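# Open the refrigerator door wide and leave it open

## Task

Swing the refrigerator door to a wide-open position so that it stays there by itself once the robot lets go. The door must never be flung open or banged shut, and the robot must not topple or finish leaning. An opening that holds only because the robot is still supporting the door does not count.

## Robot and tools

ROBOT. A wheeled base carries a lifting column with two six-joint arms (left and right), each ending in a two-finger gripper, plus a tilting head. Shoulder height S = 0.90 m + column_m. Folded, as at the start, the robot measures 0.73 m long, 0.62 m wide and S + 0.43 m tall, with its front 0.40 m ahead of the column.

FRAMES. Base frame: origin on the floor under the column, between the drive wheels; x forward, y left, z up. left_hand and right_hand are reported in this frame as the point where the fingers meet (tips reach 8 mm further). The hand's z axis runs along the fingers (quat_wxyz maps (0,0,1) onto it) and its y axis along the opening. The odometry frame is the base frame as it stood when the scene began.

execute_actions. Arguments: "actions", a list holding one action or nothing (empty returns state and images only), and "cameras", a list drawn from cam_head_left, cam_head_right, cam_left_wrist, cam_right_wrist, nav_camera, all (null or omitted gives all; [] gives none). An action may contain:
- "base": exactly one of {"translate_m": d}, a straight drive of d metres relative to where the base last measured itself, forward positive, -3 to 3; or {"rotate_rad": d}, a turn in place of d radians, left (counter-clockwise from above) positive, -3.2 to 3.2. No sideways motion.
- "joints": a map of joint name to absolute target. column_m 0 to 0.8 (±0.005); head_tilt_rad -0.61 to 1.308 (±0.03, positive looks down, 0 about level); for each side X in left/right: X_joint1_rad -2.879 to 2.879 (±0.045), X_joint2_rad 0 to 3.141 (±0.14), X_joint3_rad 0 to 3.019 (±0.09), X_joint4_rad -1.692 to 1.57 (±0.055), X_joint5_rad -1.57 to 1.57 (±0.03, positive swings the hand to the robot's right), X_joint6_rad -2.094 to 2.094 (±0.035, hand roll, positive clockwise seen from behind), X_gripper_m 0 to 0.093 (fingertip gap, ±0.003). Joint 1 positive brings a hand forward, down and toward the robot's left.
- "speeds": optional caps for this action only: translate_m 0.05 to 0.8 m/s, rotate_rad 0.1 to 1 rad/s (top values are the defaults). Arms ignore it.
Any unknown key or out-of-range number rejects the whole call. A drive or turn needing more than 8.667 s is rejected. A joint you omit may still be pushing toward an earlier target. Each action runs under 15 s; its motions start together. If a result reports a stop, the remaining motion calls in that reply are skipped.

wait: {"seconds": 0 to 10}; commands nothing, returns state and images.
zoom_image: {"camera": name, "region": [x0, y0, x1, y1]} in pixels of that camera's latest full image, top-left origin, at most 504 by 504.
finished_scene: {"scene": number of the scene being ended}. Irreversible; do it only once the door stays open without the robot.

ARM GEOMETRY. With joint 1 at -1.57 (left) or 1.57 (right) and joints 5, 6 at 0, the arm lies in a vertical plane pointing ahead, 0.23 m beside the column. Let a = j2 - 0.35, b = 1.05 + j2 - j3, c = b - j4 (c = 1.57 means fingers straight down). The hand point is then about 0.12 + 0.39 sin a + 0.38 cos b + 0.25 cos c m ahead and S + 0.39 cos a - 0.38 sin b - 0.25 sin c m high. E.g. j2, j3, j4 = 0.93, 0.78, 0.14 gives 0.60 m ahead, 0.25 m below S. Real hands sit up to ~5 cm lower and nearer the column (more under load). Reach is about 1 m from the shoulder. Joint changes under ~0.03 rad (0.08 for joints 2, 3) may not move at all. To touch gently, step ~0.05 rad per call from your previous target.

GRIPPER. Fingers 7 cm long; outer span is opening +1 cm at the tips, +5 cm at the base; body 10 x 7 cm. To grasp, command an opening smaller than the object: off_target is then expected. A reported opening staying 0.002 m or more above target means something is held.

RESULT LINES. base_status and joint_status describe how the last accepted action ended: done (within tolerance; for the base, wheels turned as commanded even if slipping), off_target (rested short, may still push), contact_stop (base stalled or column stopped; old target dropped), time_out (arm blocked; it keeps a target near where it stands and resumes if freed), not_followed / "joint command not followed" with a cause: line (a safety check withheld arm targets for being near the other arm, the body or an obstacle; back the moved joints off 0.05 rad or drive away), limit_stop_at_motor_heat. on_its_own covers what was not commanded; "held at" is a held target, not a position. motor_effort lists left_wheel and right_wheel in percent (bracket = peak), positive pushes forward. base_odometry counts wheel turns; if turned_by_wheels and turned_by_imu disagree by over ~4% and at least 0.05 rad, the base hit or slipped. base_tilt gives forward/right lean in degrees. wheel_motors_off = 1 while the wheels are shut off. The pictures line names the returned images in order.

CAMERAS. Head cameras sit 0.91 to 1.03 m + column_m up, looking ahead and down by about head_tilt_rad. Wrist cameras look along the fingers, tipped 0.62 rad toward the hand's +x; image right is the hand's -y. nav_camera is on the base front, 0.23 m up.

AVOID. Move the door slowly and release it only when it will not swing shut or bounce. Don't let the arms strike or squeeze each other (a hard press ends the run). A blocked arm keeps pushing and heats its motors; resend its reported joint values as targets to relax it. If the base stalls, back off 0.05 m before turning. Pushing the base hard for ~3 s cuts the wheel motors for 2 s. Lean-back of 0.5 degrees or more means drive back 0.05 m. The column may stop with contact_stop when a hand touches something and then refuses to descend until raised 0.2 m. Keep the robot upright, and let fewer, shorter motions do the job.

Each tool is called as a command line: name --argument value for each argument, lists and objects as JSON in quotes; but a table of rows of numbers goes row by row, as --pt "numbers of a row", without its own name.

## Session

execute_actions --actions '[{"joints":{"head_tilt_rad":0.2}}]'

Scene clock: 0.93 s.
base_odometry: x=+0.000 y=+0.000 heading=+0.000 (m, m, rad; odometry frame)
turned_by_wheels: +0.000 (rad since the last result)
turned_by_imu: +0.000 (rad since the last result)
base_tilt: forward=-0.2 right=+0.6 (deg)
base_status: not commanded
joint_positions: column_m=+0.556 head_tilt_rad=+0.220 left_joint1_rad=-1.579 left_joint2_rad=+0.885 left_joint3_rad=+0.396 left_joint4_rad=-0.920 left_joint5_rad=-0.034 left_joint6_rad=-0.087 left_gripper_m=+0.095 right_joint1_rad=+1.571 right_joint2_rad=+0.903 right_joint3_rad=+0.386 right_joint4_rad=-0.974 right_joint5_rad=+0.028 right_joint6_rad=+0.076 right_gripper_m=+0.095
joint_status: all done
wheel_motors_off: 0
motor_effort: left_wheel=+2(3) right_wheel=+2(2) (%)
left_hand: x=+0.1443 y=+0.2288 z=+1.2514 quat_wxyz=(+0.427, +0.029, -0.903, -0.032) (m; base frame)
right_hand: x=+0.1273 y=-0.2302 z=+1.2638 quat_wxyz=(+0.464, -0.027, -0.885, +0.030) (m; base frame)
pictures: cam_head_left, cam_head_right, cam_left_wrist, cam_right_wrist, nav_camera
Images, in order (width x height): cam_head_left 672x504, cam_head_right 672x504, cam_left_wrist 504x504, cam_right_wrist 504x504, nav_camera 672x504.

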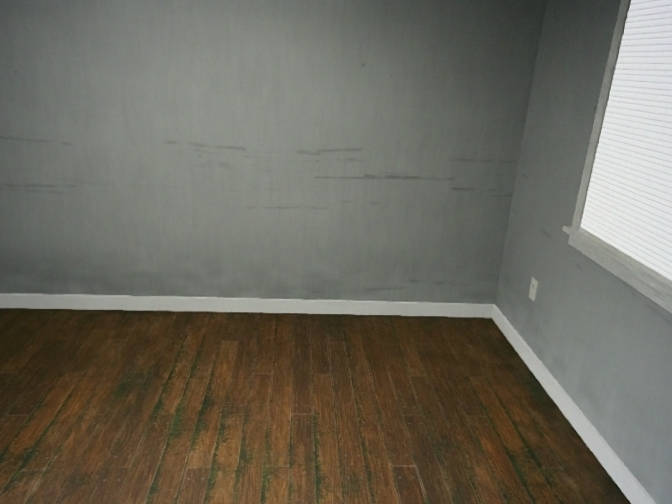

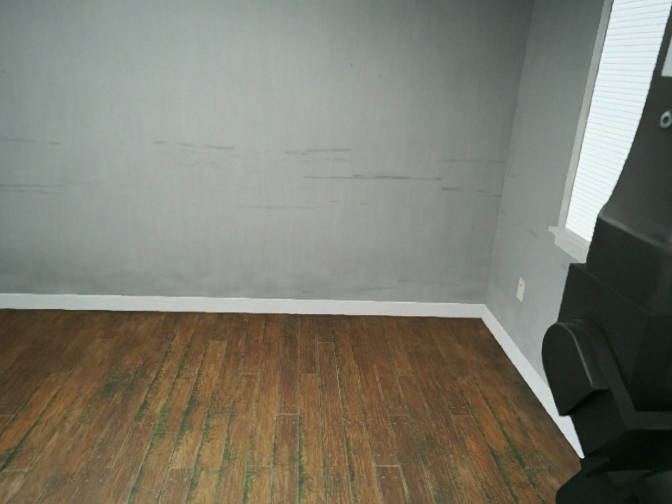

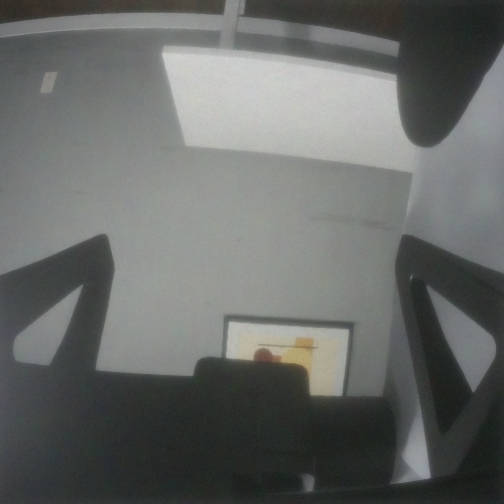

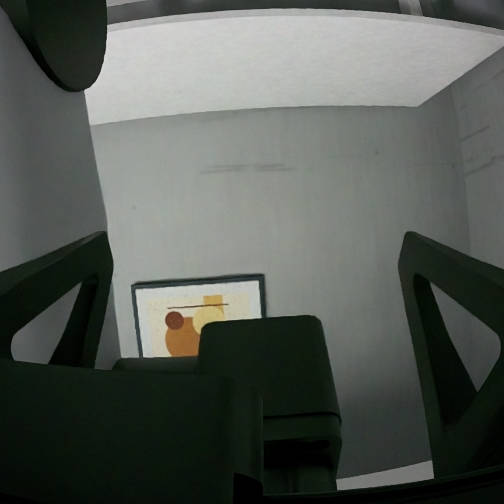

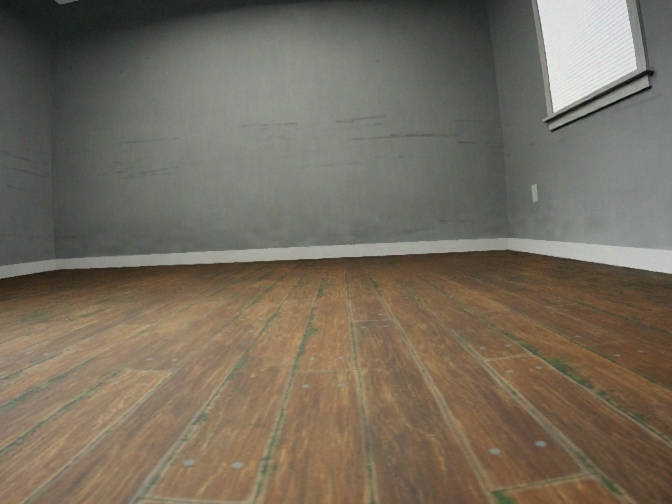

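execute_actions --actions '[{"base":{"rotate_rad":1.5}}]' --cameras '["cam_head_left","nav_camera"]'

Scene clock: 4.07 s.
base_odometry: x=+0.000 y=+0.000 heading=+1.499 (m, m, rad; odometry frame)
turned_by_wheels: +1.499 (rad since the last result)
turned_by_imu: +1.517 (rad since the last result)
base_tilt: forward=-0.3 right=+0.7 (deg)
base_status: done
joint_positions: column_m=+0.556 head_tilt_rad=+0.220 left_joint1_rad=-1.579 left_joint2_rad=+0.885 left_joint3_rad=+0.396 left_joint4_rad=-0.920 left_joint5_rad=-0.034 left_joint6_rad=-0.087 left_gripper_m=+0.095 right_joint1_rad=+1.571 right_joint2_rad=+0.903 right_joint3_rad=+0.386 right_joint4_rad=-0.974 right_joint5_rad=+0.028 right_joint6_rad=+0.076 right_gripper_m=+0.095
joint_status: not commanded
wheel_motors_off: 0
motor_effort: left_wheel=-3(28) right_wheel=+3(34) (%)
left_hand: x=+0.1443 y=+0.2288 z=+1.2514 quat_wxyz=(+0.427, +0.029, -0.903, -0.032) (m; base frame)
right_hand: x=+0.1273 y=-0.2302 z=+1.2638 quat_wxyz=(+0.464, -0.027, -0.885, +0.030) (m; base frame)
pictures: cam_head_left, nav_camera
Images, in order (width x height): cam_head_left 672x504, nav_camera 672x504.

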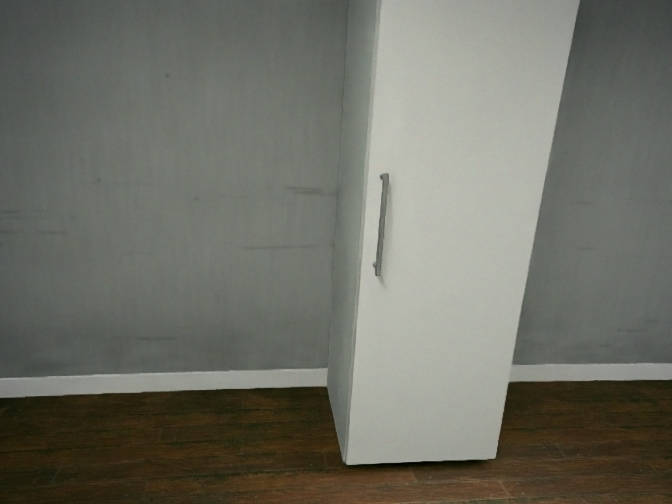

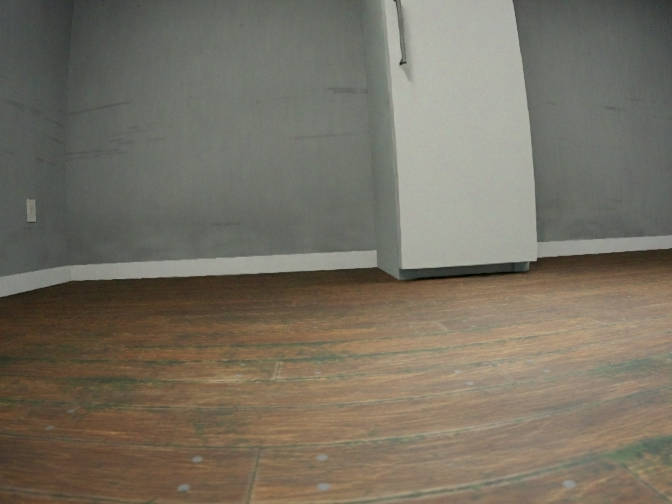

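execute_actions --actions '[{"base":{"rotate_rad":-0.15},"joints":{"column_m":0.15,"right_joint2_rad":0.95,"right_joint3_rad":1.1,"right_joint4_rad":0.9,"right_joint5_rad":-1.55,"right_joint6_rad":0,"right_gripper_m":0.06,"left_joint2_rad":0.95,"left_joint3_rad":0.8,"left_joint4_rad":1.2,"left_gripper_m":0}}]' --cameras '[]'

execute_actions --actions '[{"base":{"translate_m":1.0}}]' --cameras '["cam_head_left","cam_right_wrist"]'

Scene clock: 10.00 s.
base_odometry: x=+0.000 y=+0.000 heading=+1.350 (m, m, rad; odometry frame)
turned_by_wheels: -0.149 (rad since the last result)
turned_by_imu: -0.150 (rad since the last result)
base_tilt: forward=-0.3 right=+0.6 (deg)
base_status: done
joint_positions: column_m=+0.150 head_tilt_rad=+0.219 left_joint1_rad=-1.579 left_joint2_rad=+0.945 left_joint3_rad=+0.805 left_joint4_rad=+1.183 left_joint5_rad=-0.034 left_joint6_rad=-0.087 left_gripper_m=+0.001 right_joint1_rad=+1.571 right_joint2_rad=+0.949 right_joint3_rad=+1.086 right_joint4_rad=+0.886 right_joint5_rad=-1.547 right_joint6_rad=+0.009 right_gripper_m=+0.060
joint_status: all done
wheel_motors_off: 0
motor_effort: left_wheel=+6(22) right_wheel=-5(21) (%)
left_hand: x=+0.7297 y=+0.2277 z=+1.0143 quat_wxyz=(-0.705, +0.044, -0.707, +0.022) (m; base frame)
right_hand: x=+0.6547 y=-0.0536 z=+1.0655 quat_wxyz=(-0.497, +0.486, -0.514, -0.502) (m; base frame)
pictures: none
No camera images: the call's "cameras" was empty. Leave "cameras" out to get every camera's image.

Scene clock: 13.37 s.
base_odometry: x=+0.218 y=+0.976 heading=+1.351 (m, m, rad; odometry frame)
turned_by_wheels: +0.001 (rad since the last result)
turned_by_imu: +0.002 (rad since the last result)
base_tilt: forward=-0.2 right=+0.6 (deg)
base_status: done
joint_positions: column_m=+0.150 head_tilt_rad=+0.219 left_joint1_rad=-1.579 left_joint2_rad=+0.945 left_joint3_rad=+0.804 left_joint4_rad=+1.183 left_joint5_rad=-0.034 left_joint6_rad=-0.087 left_gripper_m=+0.001 right_joint1_rad=+1.571 right_joint2_rad=+0.949 right_joint3_rad=+1.086 right_joint4_rad=+0.886 right_joint5_rad=-1.548 right_joint6_rad=+0.009 right_gripper_m=+0.060
joint_status: not commanded
wheel_motors_off: 0
motor_effort: left_wheel=+2(47) right_wheel=-1(34) (%)
left_hand: x=+0.7293 y=+0.2277 z=+1.0139 quat_wxyz=(-0.705, +0.044, -0.708, +0.022) (m; base frame)
right_hand: x=+0.6544 y=-0.0536 z=+1.0655 quat_wxyz=(-0.497, +0.486, -0.514, -0.503) (m; base frame)
pictures: cam_head_left, cam_right_wrist
Images, in order (width x height): cam_head_left 672x504, cam_right_wrist 504x504.

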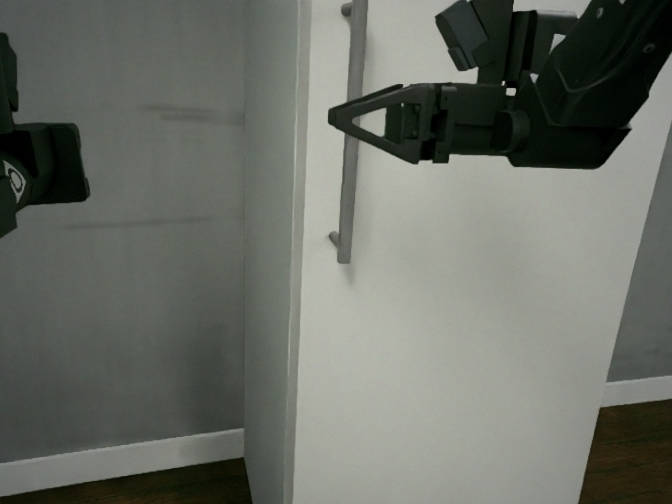

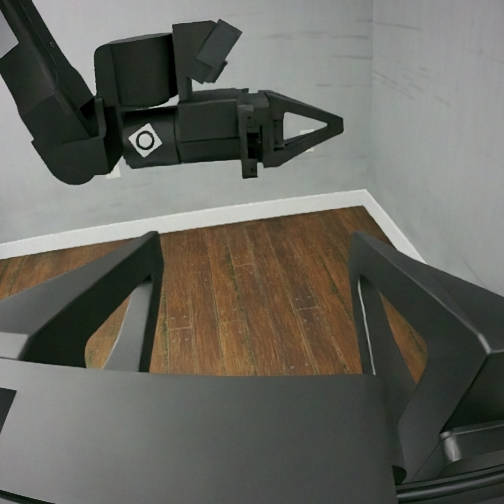

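execute_actions --actions '[{"base":{"rotate_rad":-0.13}}]' --cameras '[]'

execute_actions --actions '[{"base":{"translate_m":0.2},"speeds":{"translate_m":0.15}}]' --cameras '["cam_head_left","cam_right_wrist"]'

Scene clock: 14.63 s.
base_odometry: x=+0.218 y=+0.976 heading=+1.223 (m, m, rad; odometry frame)
turned_by_wheels: -0.129 (rad since the last result)
turned_by_imu: -0.129 (rad since the last result)
base_tilt: forward=-0.2 right=+0.6 (deg)
base_status: done
joint_positions: column_m=+0.150 head_tilt_rad=+0.219 left_joint1_rad=-1.579 left_joint2_rad=+0.945 left_joint3_rad=+0.804 left_joint4_rad=+1.183 left_joint5_rad=-0.034 left_joint6_rad=-0.087 left_gripper_m=+0.001 right_joint1_rad=+1.571 right_joint2_rad=+0.949 right_joint3_rad=+1.086 right_joint4_rad=+0.886 right_joint5_rad=-1.548 right_joint6_rad=+0.009 right_gripper_m=+0.060
joint_status: not commanded
wheel_motors_off: 0
motor_effort: left_wheel=+0(37) right_wheel=+0(37) (%)
left_hand: x=+0.7293 y=+0.2277 z=+1.0139 quat_wxyz=(-0.705, +0.044, -0.708, +0.022) (m; base frame)
right_hand: x=+0.6544 y=-0.0536 z=+1.0655 quat_wxyz=(-0.497, +0.486, -0.514, -0.503) (m; base frame)
pictures: none
No camera images: the call's "cameras" was empty. Leave "cameras" out to get every camera's image.

Scene clock: 16.80 s.
base_odometry: x=+0.287 y=+1.164 heading=+1.222 (m, m, rad; odometry frame)
turned_by_wheels: -0.001 (rad since the last result)
turned_by_imu: +0.000 (rad since the last result)
base_tilt: forward=-0.3 right=+0.5 (deg)
base_status: done
joint_positions: column_m=+0.150 head_tilt_rad=+0.219 left_joint1_rad=-1.579 left_joint2_rad=+0.945 left_joint3_rad=+0.802 left_joint4_rad=+1.183 left_joint5_rad=-0.034 left_joint6_rad=-0.087 left_gripper_m=+0.001 right_joint1_rad=+1.571 right_joint2_rad=+0.949 right_joint3_rad=+1.086 right_joint4_rad=+0.886 right_joint5_rad=-1.549 right_joint6_rad=+0.009 right_gripper_m=+0.060
joint_status: not commanded
wheel_motors_off: 0
motor_effort: left_wheel=+0(35) right_wheel=+1(38) (%)
left_hand: x=+0.7287 y=+0.2277 z=+1.0133 quat_wxyz=(-0.704, +0.044, -0.708, +0.022) (m; base frame)
right_hand: x=+0.6543 y=-0.0536 z=+1.0655 quat_wxyz=(-0.497, +0.486, -0.514, -0.503) (m; base frame)
pictures: cam_head_left, cam_right_wrist
Images, in order (width x height): cam_head_left 672x504, cam_right_wrist 504x504.

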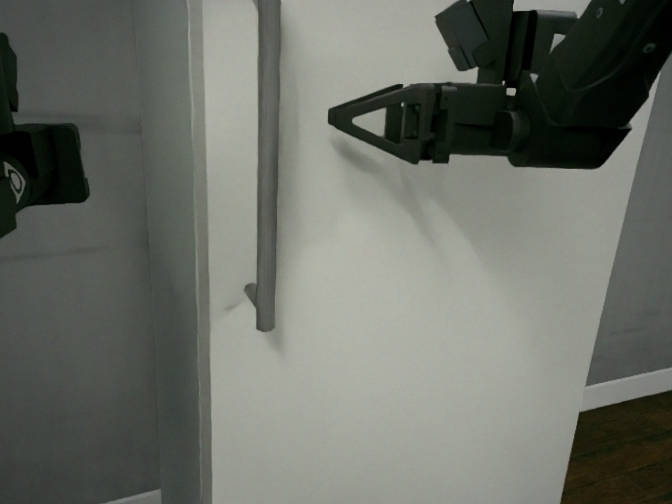

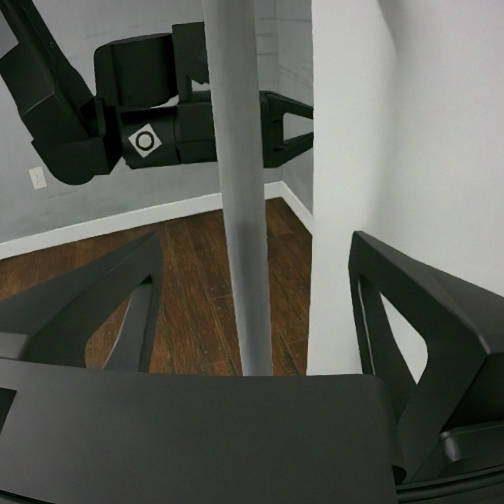

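Aligned. Swing in and run the sequence.

execute_actions --actions '[{"base":{"rotate_rad":0.17},"speeds":{"rotate_rad":0.2}}]' --cameras '["cam_right_wrist"]'

execute_actions --actions '[{"joints":{"right_gripper_m":0.0}}]' --cameras '[]'

execute_actions --actions '[{"base":{"translate_m":-0.25},"speeds":{"translate_m":0.08}}]' --cameras '[]'

execute_actions --actions '[{"base":{"rotate_rad":-0.35},"speeds":{"rotate_rad":0.15}}]' --cameras '["cam_head_left"]'

Scene clock: 18.50 s.
base_odometry: x=+0.287 y=+1.164 heading=+1.390 (m, m, rad; odometry frame)
turned_by_wheels: +0.168 (rad since the last result)
turned_by_imu: +0.171 (rad since the last result)
base_tilt: forward=-0.1 right=+0.6 (deg)
base_status: done
joint_positions: column_m=+0.150 head_tilt_rad=+0.219 left_joint1_rad=-1.579 left_joint2_rad=+0.945 left_joint3_rad=+0.802 left_joint4_rad=+1.183 left_joint5_rad=-0.034 left_joint6_rad=-0.087 left_gripper_m=+0.001 right_joint1_rad=+1.572 right_joint2_rad=+0.949 right_joint3_rad=+1.070 right_joint4_rad=+0.892 right_joint5_rad=-1.571 right_joint6_rad=-0.023 right_gripper_m=+0.060
joint_status: not commanded
wheel_motors_off: 0
motor_effort: left_wheel=+0(32) right_wheel=+2(28) (%)
left_hand: x=+0.7287 y=+0.2277 z=+1.0133 quat_wxyz=(-0.704, +0.044, -0.708, +0.022) (m; base frame)
right_hand: x=+0.6456 y=-0.0533 z=+1.0613 quat_wxyz=(-0.497, +0.497, -0.502, -0.503) (m; base frame)
pictures: cam_right_wrist
Images, in order (width x height): cam_right_wrist 504x504.

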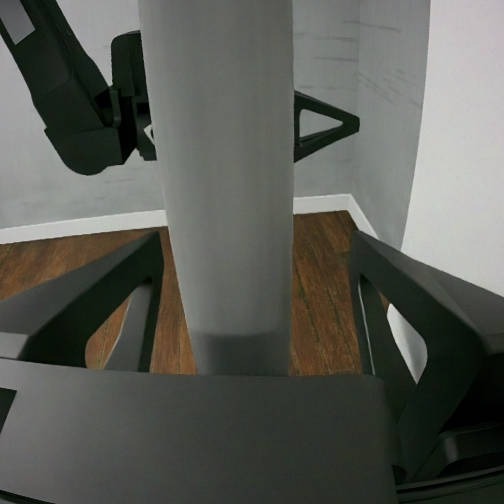

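Scene clock: 19.30 s.
base_odometry: x=+0.287 y=+1.164 heading=+1.390 (m, m, rad; odometry frame)
turned_by_wheels: +0.000 (rad since the last result)
turned_by_imu: +0.000 (rad since the last result)
base_tilt: forward=-0.3 right=+0.5 (deg)
base_status: not commanded
joint_positions: column_m=+0.150 head_tilt_rad=+0.219 left_joint1_rad=-1.579 left_joint2_rad=+0.945 left_joint3_rad=+0.801 left_joint4_rad=+1.183 left_joint5_rad=-0.034 left_joint6_rad=-0.087 left_gripper_m=+0.001 right_joint1_rad=+1.575 right_joint2_rad=+0.945 right_joint3_rad=+1.062 right_joint4_rad=+0.903 right_joint5_rad=-1.571 right_joint6_rad=-0.049 right_gripper_m=+0.014
joint_status: right_gripper_m off_target (ended at +0.014, target +0.000)
wheel_motors_off: 0
motor_effort: left_wheel=-5(10) right_wheel=+8(14) (%)
left_hand: x=+0.7282 y=+0.2277 z=+1.0128 quat_wxyz=(-0.704, +0.044, -0.709, +0.022) (m; base frame)
right_hand: x=+0.6429 y=-0.0525 z=+1.0621 quat_wxyz=(-0.506, +0.505, -0.493, -0.496) (m; base frame)
pictures: none
No camera images: the call's "cameras" was empty. Leave "cameras" out to get every camera's image.

Scene clock: 25.87 s.
base_odometry: x=+0.243 y=+0.922 heading=+1.361 (m, m, rad; odometry frame)
turned_by_wheels: -0.029 (rad since the last result)
turned_by_imu: -0.028 (rad since the last result)
base_tilt: forward=-0.1 right=+0.5 (deg)
base_status: translate_m off_target (by the wheels' count: -0.246 of -0.250)
joint_positions: column_m=+0.150 head_tilt_rad=+0.219 left_joint1_rad=-1.579 left_joint2_rad=+0.945 left_joint3_rad=+0.801 left_joint4_rad=+1.183 left_joint5_rad=-0.034 left_joint6_rad=-0.087 left_gripper_m=+0.001 right_joint1_rad=+1.394 right_joint2_rad=+0.999 right_joint3_rad=+1.203 right_joint4_rad=+0.885 right_joint5_rad=-1.426 right_joint6_rad=+0.046 right_gripper_m=+0.014
joint_status: not commanded
wheel_motors_off: 0
motor_effort: left_wheel=-18(55) right_wheel=+2(56) (%)
left_hand: x=+0.7282 y=+0.2277 z=+1.0128 quat_wxyz=(-0.704, +0.044, -0.709, +0.022) (m; base frame)
right_hand: x=+0.7232 y=-0.1098 z=+1.0549 quat_wxyz=(-0.519, +0.475, -0.588, -0.399) (m; base frame)
pictures: none
No camera images: the call's "cameras" was empty. Leave "cameras" out to get every camera's image.

Scene clock: 29.10 s.
base_odometry: x=+0.243 y=+0.922 heading=+1.013 (m, m, rad; odometry frame)
turned_by_wheels: -0.348 (rad since the last result)
turned_by_imu: -0.351 (rad since the last result)
base_tilt: forward=-0.2 right=+0.5 (deg)
base_status: done
joint_positions: column_m=+0.150 head_tilt_rad=+0.219 left_joint1_rad=-1.579 left_joint2_rad=+0.945 left_joint3_rad=+0.801 left_joint4_rad=+1.183 left_joint5_rad=-0.034 left_joint6_rad=-0.087 left_gripper_m=+0.001 right_joint1_rad=+1.591 right_joint2_rad=+0.968 right_joint3_rad=+1.097 right_joint4_rad=+0.895 right_joint5_rad=-1.571 right_joint6_rad=-0.044 right_gripper_m=+0.014
joint_status: not commanded
wheel_motors_off: 0
motor_effort: left_wheel=+4(35) right_wheel=-4(21) (%)
left_hand: x=+0.7282 y=+0.2277 z=+1.0128 quat_wxyz=(-0.704, +0.044, -0.709, +0.022) (m; base frame)
right_hand: x=+0.6524 y=-0.0480 z=+1.0629 quat_wxyz=(-0.507, +0.504, -0.488, -0.501) (m; base frame)
pictures: cam_head_left
Images, in order (width x height): cam_head_left 672x504.

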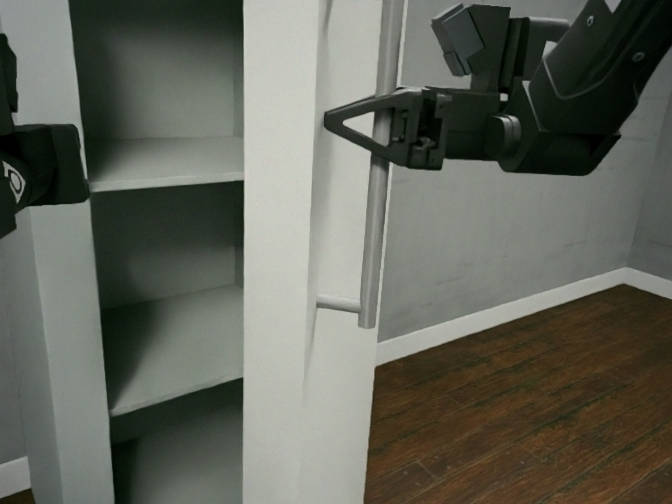

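execute_actions --actions '[{"base":{"rotate_rad":-0.8},"speeds":{"rotate_rad":0.15}}]' --cameras '["cam_head_left"]'

execute_actions --actions '[{"base":{"translate_m":-0.4},"speeds":{"translate_m":0.15}}]' --cameras '[]'

execute_actions --actions '[{"base":{"rotate_rad":0.5}}]' --cameras '["cam_head_left"]'

Scene clock: 35.23 s.
base_odometry: x=+0.243 y=+0.922 heading=+0.214 (m, m, rad; odometry frame)
turned_by_wheels: -0.799 (rad since the last result)
turned_by_imu: -0.794 (rad since the last result)
base_tilt: forward=-0.1 right=+0.5 (deg)
base_status: done
joint_positions: column_m=+0.150 head_tilt_rad=+0.219 left_joint1_rad=-1.566 left_joint2_rad=+0.945 left_joint3_rad=+0.794 left_joint4_rad=+1.187 left_joint5_rad=-0.036 left_joint6_rad=-0.088 left_gripper_m=+0.001 right_joint1_rad=+1.565 right_joint2_rad=+0.952 right_joint3_rad=+1.094 right_joint4_rad=+0.884 right_joint5_rad=-1.550 right_joint6_rad=-0.010 right_gripper_m=+0.001
joint_status: not commanded
wheel_motors_off: 0
on_its_own: right_gripper_m moved -0.013 to your old target +0.000
motor_effort: left_wheel=+4(39) right_wheel=-3(86) (%)
left_hand: x=+0.7258 y=+0.2323 z=+1.0113 quat_wxyz=(-0.703, +0.043, -0.710, +0.016) (m; base frame)
right_hand: x=+0.6570 y=-0.0552 z=+1.0652 quat_wxyz=(-0.502, +0.493, -0.510, -0.496) (m; base frame)
pictures: cam_head_left
Images, in order (width x height): cam_head_left 672x504.

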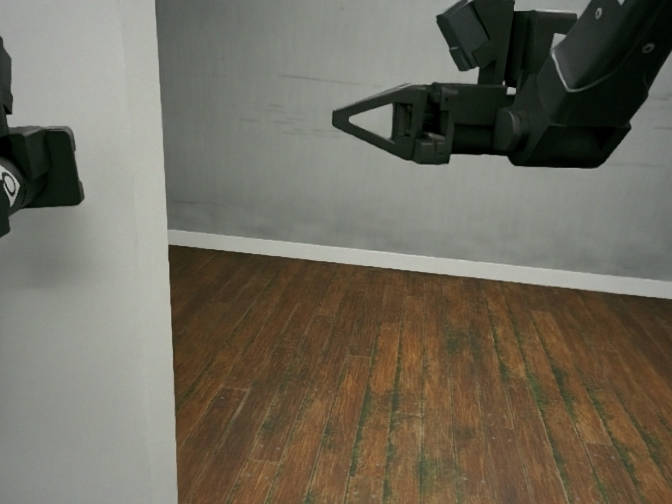

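Scene clock: 38.80 s.
base_odometry: x=-0.148 y=+0.837 heading=+0.214 (m, m, rad; odometry frame)
turned_by_wheels: +0.000 (rad since the last result)
turned_by_imu: +0.001 (rad since the last result)
base_tilt: forward=-0.4 right=+0.6 (deg)
base_status: done
joint_positions: column_m=+0.150 head_tilt_rad=+0.219 left_joint1_rad=-1.566 left_joint2_rad=+0.945 left_joint3_rad=+0.794 left_joint4_rad=+1.187 left_joint5_rad=-0.036 left_joint6_rad=-0.088 left_gripper_m=+0.001 right_joint1_rad=+1.565 right_joint2_rad=+0.952 right_joint3_rad=+1.094 right_joint4_rad=+0.884 right_joint5_rad=-1.550 right_joint6_rad=-0.010 right_gripper_m=+0.001
joint_status: not commanded
wheel_motors_off: 0
motor_effort: left_wheel=+0(32) right_wheel=+1(41) (%)
left_hand: x=+0.7258 y=+0.2323 z=+1.0113 quat_wxyz=(-0.703, +0.043, -0.710, +0.016) (m; base frame)
right_hand: x=+0.6569 y=-0.0552 z=+1.0651 quat_wxyz=(-0.501, +0.492, -0.510, -0.496) (m; base frame)
pictures: none
No camera images: the call's "cameras" was empty. Leave "cameras" out to get every camera's image.

Scene clock: 40.70 s.
base_odometry: x=-0.148 y=+0.837 heading=+0.713 (m, m, rad; odometry frame)
turned_by_wheels: +0.499 (rad since the last result)
turned_by_imu: +0.505 (rad since the last result)
base_tilt: forward=-0.1 right=+0.6 (deg)
base_status: done
joint_positions: column_m=+0.150 head_tilt_rad=+0.219 left_joint1_rad=-1.567 left_joint2_rad=+0.945 left_joint3_rad=+0.794 left_joint4_rad=+1.187 left_joint5_rad=-0.036 left_joint6_rad=-0.088 left_gripper_m=+0.001 right_joint1_rad=+1.568 right_joint2_rad=+0.952 right_joint3_rad=+1.094 right_joint4_rad=+0.884 right_joint5_rad=-1.550 right_joint6_rad=-0.010 right_gripper_m=+0.001
joint_status: not commanded
wheel_motors_off: 0
motor_effort: left_wheel=-3(28) right_wheel=+3(37) (%)
left_hand: x=+0.7258 y=+0.2319 z=+1.0113 quat_wxyz=(-0.703, +0.043, -0.710, +0.016) (m; base frame)
right_hand: x=+0.6567 y=-0.0543 z=+1.0655 quat_wxyz=(-0.502, +0.492, -0.509, -0.497) (m; base frame)
pictures: cam_head_left
Images, in order (width x height): cam_head_left 672x504.

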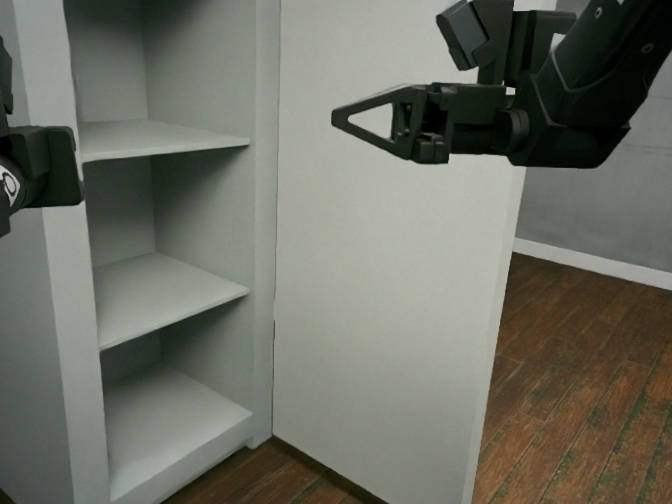

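finished_scene --scene 2

The scene is finished: the task was done.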